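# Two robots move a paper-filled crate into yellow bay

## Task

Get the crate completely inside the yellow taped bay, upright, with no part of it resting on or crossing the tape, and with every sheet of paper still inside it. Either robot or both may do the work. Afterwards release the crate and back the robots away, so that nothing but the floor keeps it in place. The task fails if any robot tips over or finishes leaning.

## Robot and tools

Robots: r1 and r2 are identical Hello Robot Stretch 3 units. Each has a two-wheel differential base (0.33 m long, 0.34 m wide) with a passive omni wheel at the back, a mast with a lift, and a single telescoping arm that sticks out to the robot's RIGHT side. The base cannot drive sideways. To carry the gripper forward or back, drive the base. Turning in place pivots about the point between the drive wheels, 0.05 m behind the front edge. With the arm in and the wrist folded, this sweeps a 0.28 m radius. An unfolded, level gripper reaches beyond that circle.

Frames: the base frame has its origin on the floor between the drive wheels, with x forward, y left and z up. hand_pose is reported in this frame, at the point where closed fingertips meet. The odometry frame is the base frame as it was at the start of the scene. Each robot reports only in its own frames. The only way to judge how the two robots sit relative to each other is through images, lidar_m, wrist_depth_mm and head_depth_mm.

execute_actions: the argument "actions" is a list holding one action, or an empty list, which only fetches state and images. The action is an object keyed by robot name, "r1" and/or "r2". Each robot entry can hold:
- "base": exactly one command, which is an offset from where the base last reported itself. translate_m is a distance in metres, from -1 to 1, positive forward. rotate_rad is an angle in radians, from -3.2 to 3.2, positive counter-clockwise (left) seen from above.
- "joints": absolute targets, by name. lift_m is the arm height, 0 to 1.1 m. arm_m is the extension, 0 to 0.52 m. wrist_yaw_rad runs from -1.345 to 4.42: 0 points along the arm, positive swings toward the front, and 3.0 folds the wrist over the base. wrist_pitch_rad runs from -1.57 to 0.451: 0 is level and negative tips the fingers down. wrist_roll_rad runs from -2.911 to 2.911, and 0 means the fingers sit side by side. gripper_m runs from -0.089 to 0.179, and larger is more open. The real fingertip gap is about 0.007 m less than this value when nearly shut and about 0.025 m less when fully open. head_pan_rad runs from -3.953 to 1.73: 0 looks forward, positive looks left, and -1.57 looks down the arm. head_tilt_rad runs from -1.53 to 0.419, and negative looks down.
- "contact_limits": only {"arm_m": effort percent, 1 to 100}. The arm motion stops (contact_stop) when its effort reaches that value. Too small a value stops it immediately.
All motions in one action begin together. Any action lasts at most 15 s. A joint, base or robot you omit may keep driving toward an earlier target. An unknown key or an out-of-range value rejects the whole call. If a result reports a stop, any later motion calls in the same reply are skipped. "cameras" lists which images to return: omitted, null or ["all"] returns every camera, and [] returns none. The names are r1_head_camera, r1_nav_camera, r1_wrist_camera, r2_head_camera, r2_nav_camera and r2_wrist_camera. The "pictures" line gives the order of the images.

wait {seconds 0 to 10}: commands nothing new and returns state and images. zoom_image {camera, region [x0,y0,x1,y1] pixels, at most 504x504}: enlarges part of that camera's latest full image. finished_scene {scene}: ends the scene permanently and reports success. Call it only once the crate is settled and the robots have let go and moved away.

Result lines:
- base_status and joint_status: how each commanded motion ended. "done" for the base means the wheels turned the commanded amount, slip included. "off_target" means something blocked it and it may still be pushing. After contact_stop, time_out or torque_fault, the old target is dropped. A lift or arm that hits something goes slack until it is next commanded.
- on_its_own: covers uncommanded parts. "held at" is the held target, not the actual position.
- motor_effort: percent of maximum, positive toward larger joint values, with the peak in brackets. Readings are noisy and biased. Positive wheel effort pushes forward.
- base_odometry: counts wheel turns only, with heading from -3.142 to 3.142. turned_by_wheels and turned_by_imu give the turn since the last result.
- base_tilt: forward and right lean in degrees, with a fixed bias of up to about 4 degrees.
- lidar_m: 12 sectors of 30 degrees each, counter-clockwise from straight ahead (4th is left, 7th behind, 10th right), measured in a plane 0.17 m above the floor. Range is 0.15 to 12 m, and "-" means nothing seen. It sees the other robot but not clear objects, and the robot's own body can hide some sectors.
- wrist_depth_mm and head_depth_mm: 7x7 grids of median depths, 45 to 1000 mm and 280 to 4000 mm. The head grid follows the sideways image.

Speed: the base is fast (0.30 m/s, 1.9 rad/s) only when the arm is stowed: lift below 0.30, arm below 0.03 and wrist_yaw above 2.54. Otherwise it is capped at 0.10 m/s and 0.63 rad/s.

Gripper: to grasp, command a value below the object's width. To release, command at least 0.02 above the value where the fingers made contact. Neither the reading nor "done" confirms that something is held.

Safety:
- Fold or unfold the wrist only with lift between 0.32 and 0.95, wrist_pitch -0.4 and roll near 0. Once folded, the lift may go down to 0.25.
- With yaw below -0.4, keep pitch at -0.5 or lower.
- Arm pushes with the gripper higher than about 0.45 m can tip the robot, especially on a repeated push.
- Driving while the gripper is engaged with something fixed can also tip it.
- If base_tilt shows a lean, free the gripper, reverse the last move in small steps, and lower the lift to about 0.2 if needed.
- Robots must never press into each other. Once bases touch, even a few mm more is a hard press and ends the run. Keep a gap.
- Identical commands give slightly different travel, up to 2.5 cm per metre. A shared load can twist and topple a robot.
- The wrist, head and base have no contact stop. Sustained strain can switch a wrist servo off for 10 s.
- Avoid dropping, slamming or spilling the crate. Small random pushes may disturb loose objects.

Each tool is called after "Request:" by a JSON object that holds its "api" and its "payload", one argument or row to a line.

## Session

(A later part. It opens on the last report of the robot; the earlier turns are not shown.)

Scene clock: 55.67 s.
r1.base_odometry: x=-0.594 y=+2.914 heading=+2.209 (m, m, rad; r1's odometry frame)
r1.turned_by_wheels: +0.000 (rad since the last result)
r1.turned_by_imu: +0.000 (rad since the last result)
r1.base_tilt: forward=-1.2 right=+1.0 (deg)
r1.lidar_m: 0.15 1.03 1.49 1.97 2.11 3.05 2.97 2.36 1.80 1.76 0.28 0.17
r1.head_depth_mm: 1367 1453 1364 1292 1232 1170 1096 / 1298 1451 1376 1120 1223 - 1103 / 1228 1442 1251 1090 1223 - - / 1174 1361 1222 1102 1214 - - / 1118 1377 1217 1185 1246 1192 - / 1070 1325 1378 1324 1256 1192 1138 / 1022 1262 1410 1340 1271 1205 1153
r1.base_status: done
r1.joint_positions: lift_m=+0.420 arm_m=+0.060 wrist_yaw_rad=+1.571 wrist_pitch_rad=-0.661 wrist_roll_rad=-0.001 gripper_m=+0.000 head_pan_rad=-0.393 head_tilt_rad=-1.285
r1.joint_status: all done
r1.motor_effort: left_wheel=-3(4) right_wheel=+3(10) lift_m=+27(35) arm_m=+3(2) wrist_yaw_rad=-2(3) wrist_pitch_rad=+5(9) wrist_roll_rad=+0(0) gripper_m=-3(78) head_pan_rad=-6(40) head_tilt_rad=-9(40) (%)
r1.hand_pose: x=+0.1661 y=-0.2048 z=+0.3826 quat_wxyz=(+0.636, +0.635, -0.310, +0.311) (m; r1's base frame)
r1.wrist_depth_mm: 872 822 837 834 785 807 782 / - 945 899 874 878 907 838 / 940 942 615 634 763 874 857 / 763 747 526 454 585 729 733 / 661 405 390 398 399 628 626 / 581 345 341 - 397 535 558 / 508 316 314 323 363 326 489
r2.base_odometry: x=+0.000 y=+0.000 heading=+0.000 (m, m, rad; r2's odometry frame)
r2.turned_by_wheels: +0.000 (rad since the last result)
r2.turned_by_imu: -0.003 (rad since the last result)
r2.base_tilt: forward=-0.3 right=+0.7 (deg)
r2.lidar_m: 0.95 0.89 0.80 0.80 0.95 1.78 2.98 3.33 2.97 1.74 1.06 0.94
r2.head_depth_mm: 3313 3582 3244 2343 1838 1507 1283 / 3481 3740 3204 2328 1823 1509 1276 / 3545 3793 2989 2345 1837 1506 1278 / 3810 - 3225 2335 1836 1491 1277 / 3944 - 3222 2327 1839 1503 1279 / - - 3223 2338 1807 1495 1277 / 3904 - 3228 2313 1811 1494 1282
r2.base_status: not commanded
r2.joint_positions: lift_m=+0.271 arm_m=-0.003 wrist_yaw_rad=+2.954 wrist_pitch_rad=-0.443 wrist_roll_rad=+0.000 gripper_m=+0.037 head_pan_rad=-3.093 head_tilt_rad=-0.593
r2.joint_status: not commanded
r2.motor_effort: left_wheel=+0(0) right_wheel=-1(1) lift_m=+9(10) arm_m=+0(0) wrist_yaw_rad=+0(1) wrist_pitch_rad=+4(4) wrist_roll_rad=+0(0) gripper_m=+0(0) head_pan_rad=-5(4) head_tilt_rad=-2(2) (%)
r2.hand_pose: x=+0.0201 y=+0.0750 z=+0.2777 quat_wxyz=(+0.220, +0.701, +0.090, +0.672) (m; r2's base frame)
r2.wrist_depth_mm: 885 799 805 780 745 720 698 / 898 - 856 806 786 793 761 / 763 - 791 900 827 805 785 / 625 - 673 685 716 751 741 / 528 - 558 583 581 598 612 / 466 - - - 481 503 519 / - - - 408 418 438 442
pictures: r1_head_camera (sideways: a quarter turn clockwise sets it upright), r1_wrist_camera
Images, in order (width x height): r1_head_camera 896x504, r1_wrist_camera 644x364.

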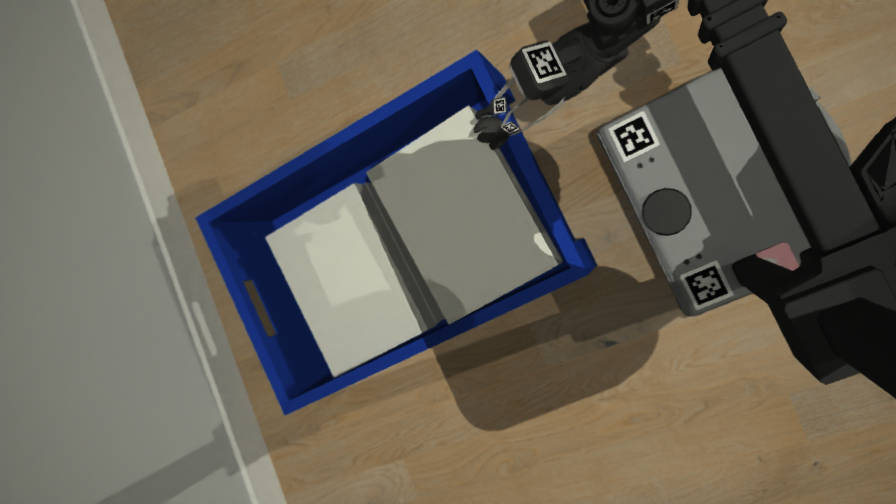

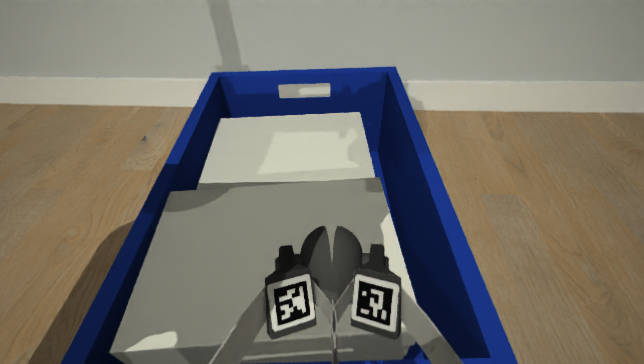

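Request:
{"api": "execute_actions", "payload": {
  "actions": [
    {"r1":{"base":{"translate_m":0.04},"joints":{"wrist_pitch_rad":-0.95,"gripper_m":0.09,"arm_m":0.02,"wrist_roll_rad":1.57}}}
  ],
  "cameras": ["r1_head_camera","r1_wrist_camera"]
}}

Request:
{"api": "execute_actions", "payload": {
  "actions": [
    {"r1":{"joints":{"lift_m":0.33}}}
  ],
  "cameras": ["r1_head_camera","r1_wrist_camera"]
}}

Scene clock: 62.33 s.
r1.base_odometry: x=-0.618 y=+2.946 heading=+2.209 (m, m, rad; r1's odometry frame)
r1.turned_by_wheels: +0.000 (rad since the last result)
r1.turned_by_imu: +0.000 (rad since the last result)
r1.base_tilt: forward=-1.2 right=+1.0 (deg)
r1.lidar_m: - 1.02 1.43 1.97 2.11 3.04 2.99 2.36 1.81 1.77 0.23 0.15
r1.head_depth_mm: 1317 1454 1365 1284 1240 - 1101 / 1244 1455 1385 1135 1238 - 1104 / 1186 1426 1221 1088 1220 - - / 1126 1353 1223 1102 1067 - - / 1082 1347 1217 1175 1255 1185 - / 1023 1280 1388 1321 1256 1201 1144 / 986 1206 1402 1342 1263 1200 1139
r1.base_status: done
r1.joint_positions: lift_m=+0.420 arm_m=+0.020 wrist_yaw_rad=+1.571 wrist_pitch_rad=-0.954 wrist_roll_rad=+1.565 gripper_m=+0.090 head_pan_rad=-0.393 head_tilt_rad=-1.285
r1.joint_status: all done
r1.motor_effort: left_wheel=-3(4) right_wheel=+3(8) lift_m=+27(27) arm_m=-3(0) wrist_yaw_rad=-2(2) wrist_pitch_rad=+2(6) wrist_roll_rad=+4(5) gripper_m=+1(80) head_pan_rad=-5(6) head_tilt_rad=-9(10) (%)
r1.hand_pose: x=+0.1069 y=-0.1653 z=+0.3358 quat_wxyz=(+0.327, +0.629, -0.627, -0.323) (m; r1's base frame)
r1.wrist_depth_mm: 673 781 398 318 280 384 340 / 675 601 535 335 312 391 347 / 683 610 394 312 315 406 348 / 698 652 408 320 316 414 353 / 716 653 416 323 299 421 - / 738 805 400 338 283 - - / 745 866 419 339 312 439 -
r2.base_odometry: x=+0.000 y=+0.000 heading=+0.000 (m, m, rad; r2's odometry frame)
r2.turned_by_wheels: +0.000 (rad since the last result)
r2.turned_by_imu: -0.001 (rad since the last result)
r2.base_tilt: forward=-0.3 right=+0.7 (deg)
r2.lidar_m: 0.95 0.89 0.79 0.80 0.95 1.78 3.03 3.34 2.97 1.73 1.06 0.94
r2.head_depth_mm: 3344 3618 3252 2358 1828 1504 1281 / 3466 3705 3124 2342 1830 1504 1277 / 3558 3882 2983 2328 1822 1509 1281 / 3779 - 3262 2344 1830 1507 1276 / 3978 - 3214 2338 1827 1500 1279 / - - 3195 2321 1826 1500 1280 / 3871 - 3220 2313 1821 1508 1282
r2.base_status: not commanded
r2.joint_positions: lift_m=+0.271 arm_m=-0.003 wrist_yaw_rad=+2.954 wrist_pitch_rad=-0.443 wrist_roll_rad=+0.000 gripper_m=+0.037 head_pan_rad=-3.093 head_tilt_rad=-0.593
r2.joint_status: not commanded
r2.motor_effort: left_wheel=+0(0) right_wheel=-1(1) lift_m=+10(10) arm_m=+0(0) wrist_yaw_rad=-1(1) wrist_pitch_rad=+4(4) wrist_roll_rad=+0(0) gripper_m=+0(0) head_pan_rad=-4(5) head_tilt_rad=-2(2) (%)
r2.hand_pose: x=+0.0201 y=+0.0750 z=+0.2777 quat_wxyz=(+0.220, +0.701, +0.090, +0.672) (m; r2's base frame)
r2.wrist_depth_mm: 873 809 802 768 723 699 684 / 919 - 865 835 774 767 750 / 770 - 826 837 862 825 805 / 625 - 656 684 701 733 759 / 526 - 569 580 576 598 616 / 455 - - - 495 496 512 / - - - 405 420 434 438
pictures: r1_head_camera (sideways: a quarter turn clockwise sets it upright), r1_wrist_camera
Images, in order (width x height): r1_head_camera 896x504, r1_wrist_camera 644x364.

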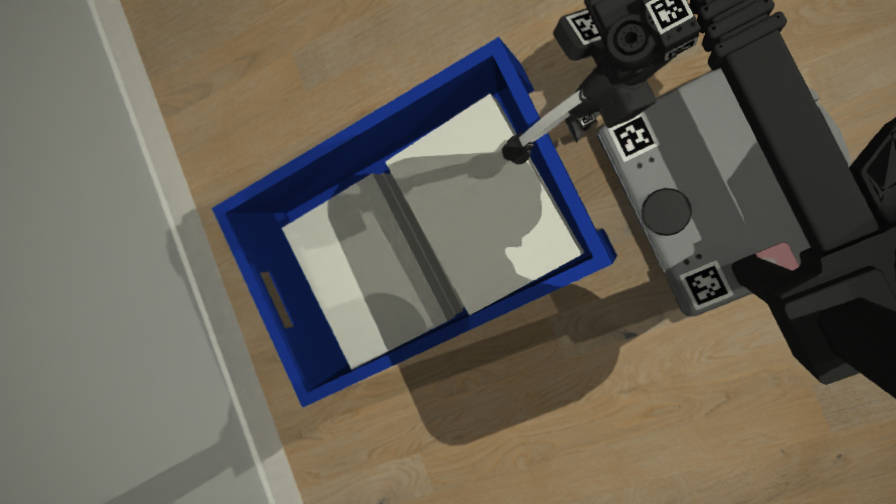

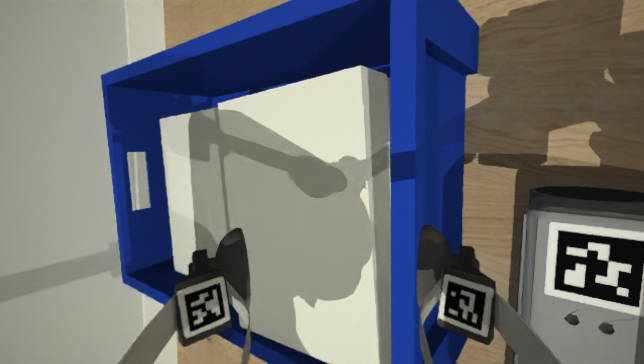

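Scene clock: 64.00 s.
r1.base_odometry: x=-0.618 y=+2.946 heading=+2.209 (m, m, rad; r1's odometry frame)
r1.turned_by_wheels: +0.000 (rad since the last result)
r1.turned_by_imu: +0.000 (rad since the last result)
r1.base_tilt: forward=-1.2 right=+1.0 (deg)
r1.lidar_m: - 1.02 1.43 1.97 2.11 3.04 3.01 2.35 1.81 1.77 0.23 0.15
r1.head_depth_mm: 1314 1449 1365 1297 1234 - 1102 / 1243 1441 1375 1127 1229 - 1110 / 1182 1429 1219 1087 1220 - - / 1124 1343 1220 1093 1058 - - / 1067 1340 1219 1186 1242 1194 - / 1025 1274 1393 1334 1258 1192 1129 / 984 1203 1404 1352 1269 1193 1145
r1.base_status: not commanded
r1.joint_positions: lift_m=+0.330 arm_m=+0.020 wrist_yaw_rad=+1.571 wrist_pitch_rad=-0.955 wrist_roll_rad=+1.565 gripper_m=+0.090 head_pan_rad=-0.393 head_tilt_rad=-1.285
r1.joint_status: all done
r1.motor_effort: left_wheel=-3(3) right_wheel=+4(3) lift_m=+27(26) arm_m=-3(2) wrist_yaw_rad=-2(2) wrist_pitch_rad=+2(2) wrist_roll_rad=+3(4) gripper_m=+1(2) head_pan_rad=-4(5) head_tilt_rad=-8(9) (%)
r1.hand_pose: x=+0.1068 y=-0.1653 z=+0.2458 quat_wxyz=(+0.327, +0.629, -0.627, -0.323) (m; r1's base frame)
r1.wrist_depth_mm: 665 340 312 183 251 312 274 / 560 466 251 213 286 315 277 / 552 463 258 215 289 322 282 / 671 476 264 218 292 326 284 / 684 500 268 222 279 342 - / 692 515 257 222 270 - - / 748 462 277 228 299 - -
r2.base_odometry: x=+0.000 y=+0.000 heading=+0.000 (m, m, rad; r2's odometry frame)
r2.turned_by_wheels: +0.000 (rad since the last result)
r2.turned_by_imu: +0.000 (rad since the last result)
r2.base_tilt: forward=-0.3 right=+0.7 (deg)
r2.lidar_m: 0.95 0.90 0.79 0.79 0.95 1.78 3.02 3.33 2.96 1.73 1.06 0.94
r2.head_depth_mm: 3328 3640 3226 2346 1846 1502 1283 / 3417 3699 3159 2332 1825 1509 1280 / 3535 3830 2977 2328 1833 1503 1274 / 3727 - 3242 2342 1839 1500 1283 / 3920 - 3220 2355 1827 1502 1278 / - - 3218 2329 1821 1503 1277 / 3914 - 3260 2295 1832 1502 1279
r2.base_status: not commanded
r2.joint_positions: lift_m=+0.271 arm_m=-0.003 wrist_yaw_rad=+2.954 wrist_pitch_rad=-0.443 wrist_roll_rad=+0.000 gripper_m=+0.037 head_pan_rad=-3.093 head_tilt_rad=-0.593
r2.joint_status: not commanded
r2.motor_effort: left_wheel=+0(0) right_wheel=-1(1) lift_m=+10(10) arm_m=+0(0) wrist_yaw_rad=-1(1) wrist_pitch_rad=+4(4) wrist_roll_rad=+0(0) gripper_m=+0(0) head_pan_rad=-5(5) head_tilt_rad=-2(2) (%)
r2.hand_pose: x=+0.0201 y=+0.0750 z=+0.2777 quat_wxyz=(+0.220, +0.701, +0.090, +0.672) (m; r2's base frame)
r2.wrist_depth_mm: 883 802 799 772 727 709 707 / 916 - 844 818 791 776 733 / 772 - 828 871 855 827 797 / 620 - 658 692 709 735 754 / 520 - 559 560 582 588 612 / 465 - - - 494 502 511 / - - - 404 413 433 440
pictures: r1_head_camera (sideways: a quarter turn clockwise sets it upright), r1_wrist_camera
Images, in order (width x height): r1_head_camera 896x504, r1_wrist_camera 644x364.

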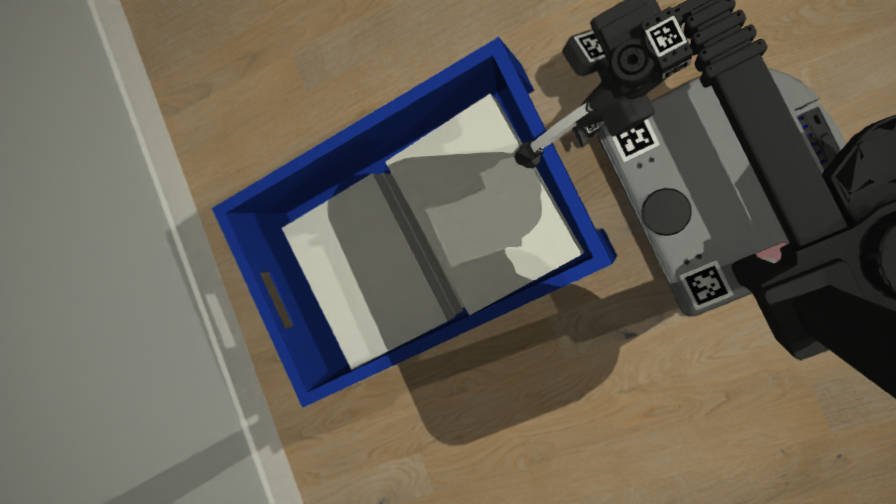

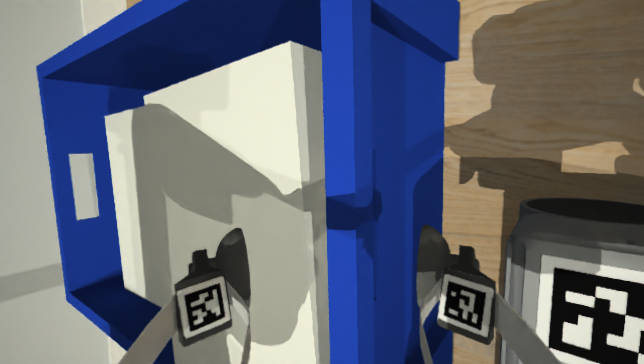

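Request:
{"api": "execute_actions", "payload": {
  "actions": [
    {"r1":{"base":{"translate_m":0.035},"joints":{"arm_m":0.07}}}
  ],
  "cameras": []
}}

Request:
{"api": "execute_actions", "payload": {
  "actions": [
    {"r1":{"joints":{"lift_m":0.265}}}
  ],
  "cameras": ["r1_wrist_camera"]
}}

Request:
{"api": "execute_actions", "payload": {
  "actions": [
    {"r1":{"joints":{"gripper_m":-0.03}}}
  ],
  "cameras": ["r1_wrist_camera"]
}}

Request:
{"api": "execute_actions", "payload": {
  "actions": [
    {"r1":{"base":{"translate_m":-0.3}}}
  ],
  "cameras": ["r1_head_camera","r1_wrist_camera"]
}}

Scene clock: 75.43 s.
r1.base_odometry: x=-0.639 y=+2.975 heading=+2.209 (m, m, rad; r1's odometry frame)
r1.turned_by_wheels: +0.000 (rad since the last result)
r1.turned_by_imu: +0.000 (rad since the last result)
r1.base_tilt: forward=-1.2 right=+1.0 (deg)
r1.lidar_m: - 1.06 1.38 1.97 2.10 3.03 3.03 2.36 1.81 0.32 0.18 -
r1.head_depth_mm: 1261 1453 1359 1283 1231 1175 1115 / 1198 1435 1373 1119 1220 - 1106 / 1137 1415 1253 1092 1054 - - / 1080 1350 1204 1156 1052 - - / 1028 1292 1231 1177 1245 1191 - / 988 1221 1389 1327 1263 1188 1133 / 949 1162 1398 1342 1267 1194 1141
r1.base_status: done
r1.joint_positions: lift_m=+0.330 arm_m=+0.070 wrist_yaw_rad=+1.571 wrist_pitch_rad=-0.955 wrist_roll_rad=+1.565 gripper_m=+0.090 head_pan_rad=-0.393 head_tilt_rad=-1.285
r1.joint_status: all done
r1.motor_effort: left_wheel=-3(5) right_wheel=+3(9) lift_m=+27(27) arm_m=+3(3) wrist_yaw_rad=+0(2) wrist_pitch_rad=+2(2) wrist_roll_rad=+3(4) gripper_m=+2(0) head_pan_rad=-5(5) head_tilt_rad=-9(9) (%)
r1.hand_pose: x=+0.1068 y=-0.2148 z=+0.2458 quat_wxyz=(+0.327, +0.629, -0.627, -0.323) (m; r1's base frame)
r1.wrist_depth_mm: 629 719 250 192 162 304 273 / 635 357 313 323 167 301 279 / 625 551 515 216 172 314 281 / 631 478 265 213 175 319 284 / 670 499 271 217 172 325 290 / 662 535 256 217 173 - - / 684 506 276 221 206 - -
r2.base_odometry: x=+0.000 y=+0.000 heading=+0.000 (m, m, rad; r2's odometry frame)
r2.turned_by_wheels: +0.000 (rad since the last result)
r2.turned_by_imu: -0.001 (rad since the last result)
r2.base_tilt: forward=-0.3 right=+0.7 (deg)
r2.lidar_m: 0.95 0.89 0.80 0.80 0.95 1.78 3.05 3.30 2.97 1.73 1.06 0.94
r2.head_depth_mm: 3307 3602 3257 2358 1819 1512 1281 / 3445 3705 3220 2340 1832 1509 1285 / 3517 3837 3032 2325 1830 1500 1278 / 3773 - 3231 2343 1836 1510 1279 / 3937 - 3237 2351 1830 1502 1274 / - - 3209 2331 1832 1503 1265 / 3892 - 3202 2314 1822 1500 1274
r2.base_status: not commanded
r2.joint_positions: lift_m=+0.271 arm_m=-0.003 wrist_yaw_rad=+2.954 wrist_pitch_rad=-0.443 wrist_roll_rad=+0.000 gripper_m=+0.037 head_pan_rad=-3.093 head_tilt_rad=-0.593
r2.joint_status: not commanded
r2.motor_effort: left_wheel=+0(0) right_wheel=-1(1) lift_m=+10(10) arm_m=+0(0) wrist_yaw_rad=+0(1) wrist_pitch_rad=+4(4) wrist_roll_rad=+0(0) gripper_m=+0(1) head_pan_rad=-4(5) head_tilt_rad=-2(2) (%)
r2.hand_pose: x=+0.0201 y=+0.0750 z=+0.2777 quat_wxyz=(+0.220, +0.701, +0.090, +0.672) (m; r2's base frame)
r2.wrist_depth_mm: 858 816 799 759 735 717 682 / 954 - 907 838 817 773 741 / 781 - 869 859 845 826 809 / 620 - 666 688 709 751 780 / 515 - 564 569 569 585 621 / 455 - - - 498 509 516 / - - - 407 415 434 440
pictures: none
No camera images: the call's "cameras" was empty. Leave "cameras" out to get every camera's image.

Scene clock: 76.87 s.
r1.base_odometry: x=-0.639 y=+2.975 heading=+2.209 (m, m, rad; r1's odometry frame)
r1.turned_by_wheels: +0.000 (rad since the last result)
r1.turned_by_imu: +0.000 (rad since the last result)
r1.base_tilt: forward=-1.2 right=+1.0 (deg)
r1.lidar_m: - 1.06 1.38 1.97 2.10 3.03 3.05 2.37 1.81 1.77 0.18 -
r1.head_depth_mm: 1263 1448 1355 1291 1237 1150 1103 / 1193 1444 1381 1113 1224 - 1102 / 1133 1432 1250 1087 1057 - - / 1079 1344 1220 1161 1055 - - / 1033 1290 1239 1180 1251 1192 - / 991 1230 1396 1335 1262 1192 1137 / 952 1162 1390 1343 1271 1205 1144
r1.base_status: not commanded
r1.joint_positions: lift_m=+0.266 arm_m=+0.070 wrist_yaw_rad=+1.571 wrist_pitch_rad=-0.934 wrist_roll_rad=+1.565 gripper_m=+0.090 head_pan_rad=-0.393 head_tilt_rad=-1.285
r1.joint_status: all done
r1.motor_effort: left_wheel=-3(3) right_wheel=+11(11) lift_m=+18(26) arm_m=+4(2) wrist_yaw_rad=-2(0) wrist_pitch_rad=-7(7) wrist_roll_rad=+3(3) gripper_m=-4(4) head_pan_rad=-4(5) head_tilt_rad=-8(9) (%)
r1.hand_pose: x=+0.1115 y=-0.2148 z=+0.1838 quat_wxyz=(+0.321, +0.632, -0.630, -0.316) (m; r1's base frame)
r1.wrist_depth_mm: 631 201 177 109 137 251 229 / 379 296 307 111 160 254 232 / 504 523 163 114 186 269 236 / 505 236 166 116 188 271 235 / 647 246 166 119 179 277 239 / 527 271 162 122 176 282 237 / 524 445 177 125 194 - -
r2.base_odometry: x=+0.000 y=+0.000 heading=+0.000 (m, m, rad; r2's odometry frame)
r2.turned_by_wheels: +0.000 (rad since the last result)
r2.turned_by_imu: +0.000 (rad since the last result)
r2.base_tilt: forward=-0.3 right=+0.7 (deg)
r2.lidar_m: 0.95 0.89 0.80 0.80 0.95 1.78 3.03 3.34 2.96 1.73 1.06 0.94
r2.head_depth_mm: 3296 3617 3271 2335 1842 1516 1285 / 3416 3633 3174 2355 1836 1505 1281 / 3586 3836 3035 2340 1833 1494 1279 / 3850 - 3250 2326 1828 1504 1275 / 3935 - 3238 2301 1821 1506 1278 / - - 3231 2313 1821 1503 1273 / 3896 - 3177 2318 1822 1498 1272
r2.base_status: not commanded
r2.joint_positions: lift_m=+0.271 arm_m=-0.003 wrist_yaw_rad=+2.954 wrist_pitch_rad=-0.443 wrist_roll_rad=+0.000 gripper_m=+0.037 head_pan_rad=-3.093 head_tilt_rad=-0.593
r2.joint_status: not commanded
r2.motor_effort: left_wheel=+0(0) right_wheel=-1(1) lift_m=+10(10) arm_m=+0(0) wrist_yaw_rad=-2(0) wrist_pitch_rad=+4(4) wrist_roll_rad=+0(1) gripper_m=+0(0) head_pan_rad=-5(4) head_tilt_rad=-3(2) (%)
r2.hand_pose: x=+0.0201 y=+0.0750 z=+0.2777 quat_wxyz=(+0.220, +0.701, +0.090, +0.672) (m; r2's base frame)
r2.wrist_depth_mm: 863 818 779 765 730 723 693 / 917 - 865 833 793 751 756 / 777 - 848 849 844 843 817 / 619 - 651 680 712 747 755 / 528 - 557 576 591 600 615 / 459 - - - 486 498 509 / - - - 402 410 431 434
pictures: r1_wrist_camera
Images, in order (width x height): r1_wrist_camera 644x364.

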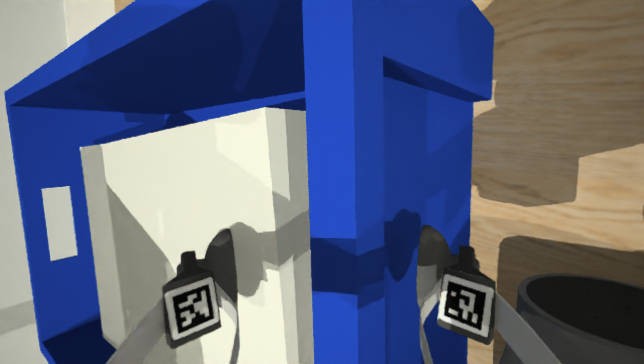

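Scene clock: 78.60 s.
r1.base_odometry: x=-0.639 y=+2.974 heading=+2.209 (m, m, rad; r1's odometry frame)
r1.turned_by_wheels: +0.000 (rad since the last result)
r1.turned_by_imu: -0.012 (rad since the last result)
r1.base_tilt: forward=-1.2 right=+1.0 (deg)
r1.lidar_m: - 1.06 1.36 1.97 2.10 2.99 3.07 2.39 1.82 0.34 0.18 -
r1.head_depth_mm: 1276 1451 1368 1286 1237 1147 1103 / 1210 1430 1382 1117 1220 - 1102 / 1134 1412 1250 1090 1060 - - / 1095 1360 1219 1156 1056 - - / 1037 1301 1249 1174 1249 1190 - / 990 1228 1397 1332 1253 1190 1142 / 946 1161 1408 1342 1257 1204 1140
r1.base_status: not commanded
r1.joint_positions: lift_m=+0.266 arm_m=+0.070 wrist_yaw_rad=+1.578 wrist_pitch_rad=-0.912 wrist_roll_rad=+1.565 gripper_m=-0.028 head_pan_rad=-0.393 head_tilt_rad=-1.285
r1.joint_status: all done
r1.on_its_own: right_wheel is at rest, and its effort (+29) is outside its rest range (-18 to +18)
r1.motor_effort: left_wheel=-3(4) right_wheel=+29(29) lift_m=+17(18) arm_m=+2(3) wrist_yaw_rad=-7(8) wrist_pitch_rad=-16(16) wrist_roll_rad=+3(4) gripper_m=-44(100) head_pan_rad=-4(4) head_tilt_rad=-8(8) (%)
r1.hand_pose: x=+0.1161 y=-0.2139 z=+0.1867 quat_wxyz=(+0.315, +0.638, -0.632, -0.309) (m; r1's base frame)
r1.wrist_depth_mm: 634 208 177 113 138 248 228 / 613 291 303 115 160 251 232 / 511 528 178 118 182 264 235 / 529 255 175 120 186 268 238 / 645 267 187 124 203 274 241 / 632 280 - 126 130 282 239 / 646 456 184 129 196 288 -
r2.base_odometry: x=+0.000 y=+0.000 heading=+0.000 (m, m, rad; r2's odometry frame)
r2.turned_by_wheels: +0.000 (rad since the last result)
r2.turned_by_imu: +0.000 (rad since the last result)
r2.base_tilt: forward=-0.3 right=+0.7 (deg)
r2.lidar_m: 0.95 0.89 0.79 0.80 0.95 1.78 3.04 3.32 2.97 1.74 1.06 0.94
r2.head_depth_mm: 3291 3567 3235 2349 1843 1510 1280 / 3450 3668 3167 2325 1828 1504 1282 / 3617 3786 3037 2354 1827 1503 1277 / 3792 - 3247 2313 1831 1509 1276 / 3910 - 3218 2334 1826 1504 1271 / - - 3210 2332 1827 1508 1275 / 3925 - 3202 2328 1808 1498 1275
r2.base_status: not commanded
r2.joint_positions: lift_m=+0.271 arm_m=-0.003 wrist_yaw_rad=+2.954 wrist_pitch_rad=-0.443 wrist_roll_rad=+0.000 gripper_m=+0.037 head_pan_rad=-3.093 head_tilt_rad=-0.593
r2.joint_status: not commanded
r2.motor_effort: left_wheel=+0(1) right_wheel=-1(1) lift_m=+10(10) arm_m=+0(0) wrist_yaw_rad=-1(1) wrist_pitch_rad=+4(4) wrist_roll_rad=+0(0) gripper_m=+1(0) head_pan_rad=-5(3) head_tilt_rad=-2(3) (%)
r2.hand_pose: x=+0.0201 y=+0.0750 z=+0.2777 quat_wxyz=(+0.220, +0.701, +0.090, +0.672) (m; r2's base frame)
r2.wrist_depth_mm: 897 799 799 758 747 716 694 / 940 - 857 844 818 774 722 / 772 - 846 870 839 837 810 / 619 - 676 680 703 723 762 / 520 - 556 569 585 597 617 / 463 - - - 495 511 516 / - - - 405 411 437 431
pictures: r1_wrist_camera
Images, in order (width x height): r1_wrist_camera 644x364.

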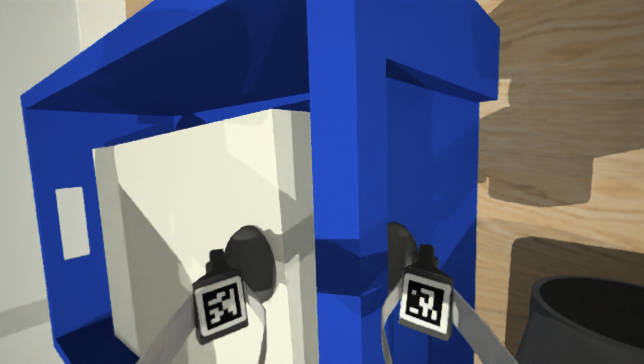

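Scene clock: 82.60 s.
r1.base_odometry: x=-0.460 y=+2.734 heading=+2.210 (m, m, rad; r1's odometry frame)
r1.turned_by_wheels: +0.001 (rad since the last result)
r1.turned_by_imu: +0.002 (rad since the last result)
r1.base_tilt: forward=-1.2 right=+1.0 (deg)
r1.lidar_m: - 1.28 1.81 1.98 2.11 3.02 3.54 2.36 1.79 1.75 0.24 0.15
r1.head_depth_mm: 1534 1452 1366 1284 1233 1147 1113 / 1522 1461 1378 1115 1223 - 1103 / 1525 1471 1227 1088 1222 - - / 1460 1484 1224 1092 1069 - - / 1393 1484 1219 1196 1250 1197 - / 1328 1493 1392 1322 1263 1194 1147 / 1269 1473 1404 1347 1261 1195 1150
r1.base_status: translate_m off_target (by the wheels' count: -0.2999 of -0.3000)
r1.joint_positions: lift_m=+0.264 arm_m=+0.070 wrist_yaw_rad=+1.571 wrist_pitch_rad=-0.831 wrist_roll_rad=+1.581 gripper_m=-0.017 head_pan_rad=-0.395 head_tilt_rad=-1.287
r1.joint_status: not commanded
r1.on_its_own: gripper_m is held at -0.018, not at your -0.030, by its stall guard, which is not easing now; right_wheel is at rest, and its effort (-58) is outside its rest range (-18 to +18); wrist_pitch_rad is at rest, and its effort (-51) is outside its rest range (-20 to +32)
r1.motor_effort: left_wheel=+8(33) right_wheel=-58(95) lift_m=+47(56) arm_m=+3(3) wrist_yaw_rad=-2(11) wrist_pitch_rad=-51(61) wrist_roll_rad=-7(7) gripper_m=-25(45) head_pan_rad=-5(5) head_tilt_rad=-7(8) (%)
r1.hand_pose: x=+0.1334 y=-0.2148 z=+0.1975 quat_wxyz=(+0.283, +0.645, -0.648, -0.289) (m; r1's base frame)
r1.wrist_depth_mm: 815 742 190 127 156 251 230 / 823 395 386 131 176 255 233 / 822 562 206 135 201 271 238 / 836 506 205 138 211 277 241 / 854 533 218 141 222 286 243 / 891 541 252 142 257 296 252 / 922 457 219 149 239 297 263
r2.base_odometry: x=+0.000 y=+0.000 heading=+0.000 (m, m, rad; r2's odometry frame)
r2.turned_by_wheels: +0.000 (rad since the last result)
r2.turned_by_imu: -0.001 (rad since the last result)
r2.base_tilt: forward=-0.3 right=+0.7 (deg)
r2.lidar_m: 0.95 0.89 0.80 0.80 0.95 1.78 2.75 3.35 2.97 1.73 1.06 0.94
r2.head_depth_mm: 3304 3595 3222 2348 1830 1506 1286 / 3424 3754 3026 2320 1842 1503 1279 / 3592 3824 2910 2344 1824 1505 1279 / 3743 - 3027 2317 1818 1508 1280 / 3989 - 3211 2350 1812 1503 1279 / - - 3238 2341 1827 1492 1278 / 3974 - 3219 2316 1827 1504 1281
r2.base_status: not commanded
r2.joint_positions: lift_m=+0.271 arm_m=-0.003 wrist_yaw_rad=+2.954 wrist_pitch_rad=-0.443 wrist_roll_rad=+0.000 gripper_m=+0.037 head_pan_rad=-3.093 head_tilt_rad=-0.593
r2.joint_status: not commanded
r2.motor_effort: left_wheel=+0(0) right_wheel=-1(1) lift_m=+10(10) arm_m=+0(0) wrist_yaw_rad=-1(1) wrist_pitch_rad=+4(4) wrist_roll_rad=+0(0) gripper_m=+0(0) head_pan_rad=-4(5) head_tilt_rad=-3(2) (%)
r2.hand_pose: x=+0.0201 y=+0.0750 z=+0.2777 quat_wxyz=(+0.220, +0.701, +0.090, +0.672) (m; r2's base frame)
r2.wrist_depth_mm: 910 822 785 778 725 729 681 / 900 - 858 836 805 761 756 / 774 - 844 844 846 822 818 / 618 - 674 663 705 734 758 / 515 - 562 587 579 583 614 / 454 - - - 481 493 519 / - - - 405 416 428 439
pictures: r1_head_camera (sideways: a quarter turn clockwise sets it upright), r1_wrist_camera
Images, in order (width x height): r1_head_camera 896x504, r1_wrist_camera 644x364.

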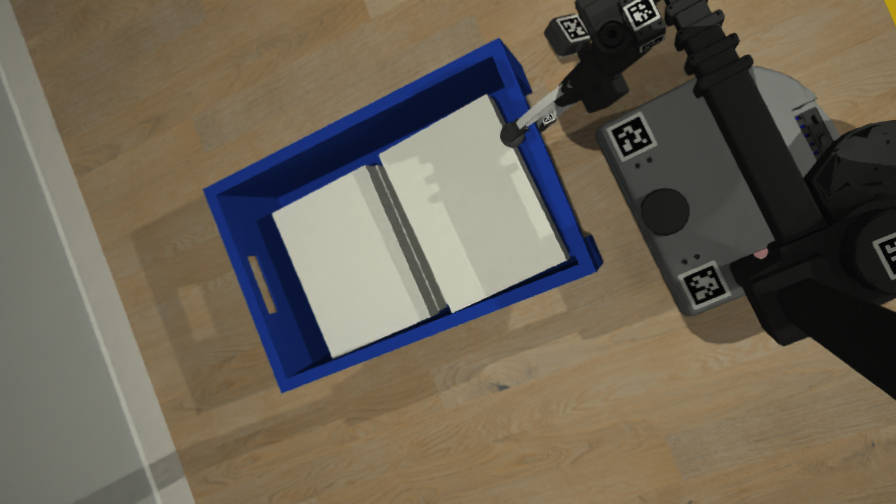

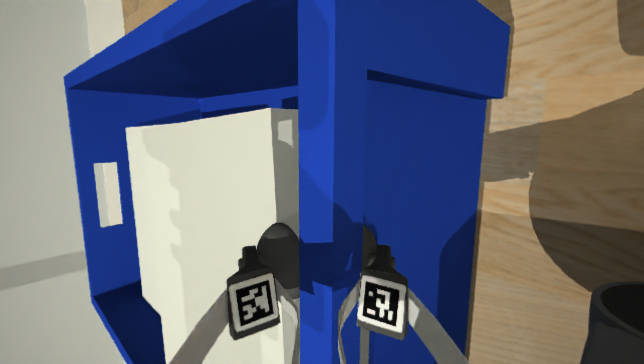

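Request:
{"api": "execute_actions", "payload": {
  "actions": [
    {"r1":{"base":{"translate_m":-0.45}}}
  ],
  "cameras": []
}}

Request:
{"api": "execute_actions", "payload": {
  "actions": [
    {"r1":{"base":{"translate_m":0.02}}}
  ],
  "cameras": ["r1_head_camera","r1_nav_camera"]
}}

Scene clock: 93.53 s.
r1.base_odometry: x=-0.191 y=+2.373 heading=+2.211 (m, m, rad; r1's odometry frame)
r1.turned_by_wheels: +0.001 (rad since the last result)
r1.turned_by_imu: +0.001 (rad since the last result)
r1.base_tilt: forward=-1.2 right=+1.0 (deg)
r1.lidar_m: 0.15 1.74 2.06 2.02 2.14 3.06 3.08 2.32 1.76 1.73 0.25 0.16
r1.head_depth_mm: 1537 1449 1365 1294 1244 1149 1103 / 1549 1459 1360 1103 1223 - 1108 / 1554 1462 1222 1092 1225 - - / 1571 1473 1216 1092 1212 - - / 1587 1486 1216 1286 1245 1190 - / 1583 1503 1405 1316 1258 1201 1134 / 1591 1505 1416 1343 1261 1208 1144
r1.base_status: translate_m off_target (by the wheels' count: -0.4499 of -0.4500)
r1.joint_positions: lift_m=+0.264 arm_m=+0.070 wrist_yaw_rad=+1.565 wrist_pitch_rad=-0.831 wrist_roll_rad=+1.587 gripper_m=-0.017 head_pan_rad=-0.395 head_tilt_rad=-1.287
r1.joint_status: not commanded
r1.on_its_own: gripper_m is held at -0.018, not at your -0.030, by its stall guard, which is not easing now; right_wheel is at rest, and its effort (-57) is outside its rest range (-18 to +18); wrist_pitch_rad is at rest, and its effort (-52) is outside its rest range (-20 to +32)
r1.motor_effort: left_wheel=+6(8) right_wheel=-57(85) lift_m=+49(50) arm_m=+4(3) wrist_yaw_rad=+5(5) wrist_pitch_rad=-52(56) wrist_roll_rad=-11(11) gripper_m=-24(25) head_pan_rad=-4(3) head_tilt_rad=-8(7) (%)
r1.hand_pose: x=+0.1334 y=-0.2158 z=+0.1974 quat_wxyz=(+0.280, +0.642, -0.651, -0.291) (m; r1's base frame)
r1.wrist_depth_mm: - 285 207 123 146 232 229 / - 540 509 126 169 253 232 / - 539 196 132 195 270 237 / - 504 204 137 206 278 238 / - 544 218 139 224 287 242 / - 531 252 141 263 291 255 / - 444 218 150 243 297 263
r2.base_odometry: x=+0.000 y=+0.000 heading=+0.000 (m, m, rad; r2's odometry frame)
r2.turned_by_wheels: +0.000 (rad since the last result)
r2.turned_by_imu: -0.002 (rad since the last result)
r2.base_tilt: forward=-0.3 right=+0.7 (deg)
r2.lidar_m: 0.95 0.89 0.79 0.80 0.95 1.77 2.32 3.33 2.97 1.73 1.06 0.94
r2.head_depth_mm: 3347 3604 3271 2342 1834 1509 1278 / 3448 3845 2897 2332 1821 1500 1279 / 3550 3938 2661 2338 1810 1506 1280 / 3747 - 2554 2342 1819 1506 1277 / 3993 - 3269 2331 1824 1506 1280 / - - 3249 2342 1817 1509 1276 / 3913 - 3190 2340 1837 1499 1282
r2.base_status: not commanded
r2.joint_positions: lift_m=+0.271 arm_m=-0.003 wrist_yaw_rad=+2.954 wrist_pitch_rad=-0.443 wrist_roll_rad=+0.000 gripper_m=+0.037 head_pan_rad=-3.093 head_tilt_rad=-0.593
r2.joint_status: not commanded
r2.motor_effort: left_wheel=+0(1) right_wheel=-1(1) lift_m=+10(10) arm_m=+0(0) wrist_yaw_rad=-1(0) wrist_pitch_rad=+4(4) wrist_roll_rad=+1(0) gripper_m=+0(1) head_pan_rad=-5(4) head_tilt_rad=-2(2) (%)
r2.hand_pose: x=+0.0201 y=+0.0750 z=+0.2777 quat_wxyz=(+0.220, +0.701, +0.090, +0.672) (m; r2's base frame)
r2.wrist_depth_mm: 872 818 805 756 729 737 677 / 936 - 829 832 779 774 753 / 762 - 828 857 846 819 785 / 611 - 660 689 723 746 776 / 511 - 564 567 571 579 610 / 458 - - - 496 497 506 / - - - 408 420 429 438
pictures: none
No camera images: the call's "cameras" was empty. Leave "cameras" out to get every camera's image.

Scene clock: 95.00 s.
r1.base_odometry: x=-0.203 y=+2.389 heading=+2.211 (m, m, rad; r1's odometry frame)
r1.turned_by_wheels: +0.000 (rad since the last result)
r1.turned_by_imu: -0.038 (rad since the last result)
r1.base_tilt: forward=-1.3 right=+1.0 (deg)
r1.lidar_m: - 1.73 2.08 2.02 2.12 2.95 3.10 2.35 1.79 1.73 0.23 0.15
r1.head_depth_mm: 1542 1455 1357 1289 1238 1144 1109 / 1555 1456 1369 1117 1211 - 1104 / 1576 1464 1227 1092 1224 - - / 1570 1476 1220 1097 1068 - - / 1583 1483 1222 1244 1249 1192 - / 1606 1497 1410 1330 1254 1196 1139 / 1604 1520 1417 1343 1271 1199 1138
r1.base_status: done
r1.joint_positions: lift_m=+0.266 arm_m=+0.070 wrist_yaw_rad=+1.590 wrist_pitch_rad=-0.857 wrist_roll_rad=+1.589 gripper_m=-0.017 head_pan_rad=-0.395 head_tilt_rad=-1.287
r1.joint_status: not commanded
r1.on_its_own: gripper_m is held at -0.018, not at your -0.030, by its stall guard, which is not easing now; wrist_yaw_rad is at rest, and its effort (-20) is outside its rest range (-12 to +12); wrist_pitch_rad is at rest, and its effort (-40) is outside its rest range (-20 to +32)
r1.motor_effort: left_wheel=+2(12) right_wheel=+16(49) lift_m=+11(49) arm_m=+3(3) wrist_yaw_rad=-20(20) wrist_pitch_rad=-40(52) wrist_roll_rad=-12(12) gripper_m=-27(26) head_pan_rad=-4(4) head_tilt_rad=-7(8) (%)
r1.hand_pose: x=+0.1279 y=-0.2120 z=+0.1949 quat_wxyz=(+0.291, +0.646, -0.640, -0.297) (m; r1's base frame)
r1.wrist_depth_mm: - 264 200 123 151 252 228 / - 511 473 127 173 257 234 / - 479 189 131 202 271 237 / - 469 197 136 213 282 241 / - 498 214 138 228 286 243 / - 518 240 140 265 291 258 / - 440 213 149 253 296 -
r2.base_odometry: x=+0.000 y=+0.000 heading=+0.000 (m, m, rad; r2's odometry frame)
r2.turned_by_wheels: +0.000 (rad since the last result)
r2.turned_by_imu: +0.000 (rad since the last result)
r2.base_tilt: forward=-0.3 right=+0.7 (deg)
r2.lidar_m: 0.94 0.89 0.79 0.80 0.95 1.78 2.34 3.35 2.97 1.73 1.06 0.95
r2.head_depth_mm: 3281 3565 3241 2353 1835 1503 1282 / 3488 3784 2918 2329 1839 1509 1279 / 3586 3942 2697 2343 1826 1500 1281 / 3696 - 2545 2346 1826 1497 1270 / 3961 - 3223 2330 1829 1498 1282 / - - 3217 2315 1822 1505 1284 / 3877 - 3219 2338 1824 1514 1282
r2.base_status: not commanded
r2.joint_positions: lift_m=+0.271 arm_m=-0.003 wrist_yaw_rad=+2.954 wrist_pitch_rad=-0.443 wrist_roll_rad=+0.000 gripper_m=+0.037 head_pan_rad=-3.093 head_tilt_rad=-0.593
r2.joint_status: not commanded
r2.motor_effort: left_wheel=+0(0) right_wheel=-1(1) lift_m=+10(10) arm_m=+0(0) wrist_yaw_rad=+0(1) wrist_pitch_rad=+4(4) wrist_roll_rad=+0(0) gripper_m=+0(0) head_pan_rad=-4(4) head_tilt_rad=-2(3) (%)
r2.hand_pose: x=+0.0201 y=+0.0750 z=+0.2777 quat_wxyz=(+0.220, +0.701, +0.090, +0.672) (m; r2's base frame)
r2.wrist_depth_mm: 872 792 804 758 745 699 685 / 923 - 856 825 796 785 766 / 781 - 837 849 847 827 809 / 635 - 662 684 709 715 750 / 526 - 557 589 574 601 614 / 464 - - - 487 499 514 / - - - 406 420 425 436
pictures: r1_head_camera (sideways: a quarter turn clockwise sets it upright), r1_nav_camera (sideways: a quarter turn counterclockwise sets it upright)
Images, in order (width x height): r1_head_camera 896x504, r1_nav_camera 672x504.

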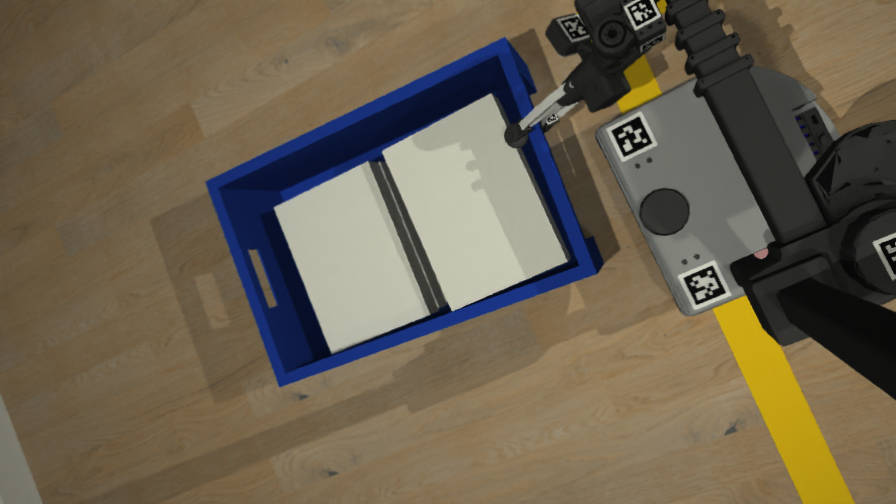

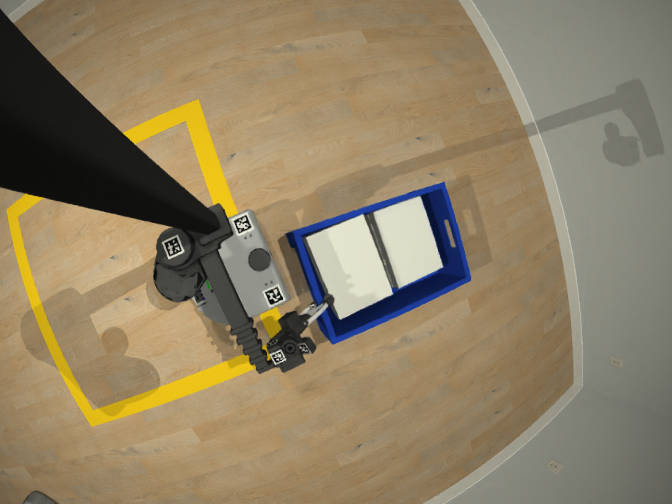

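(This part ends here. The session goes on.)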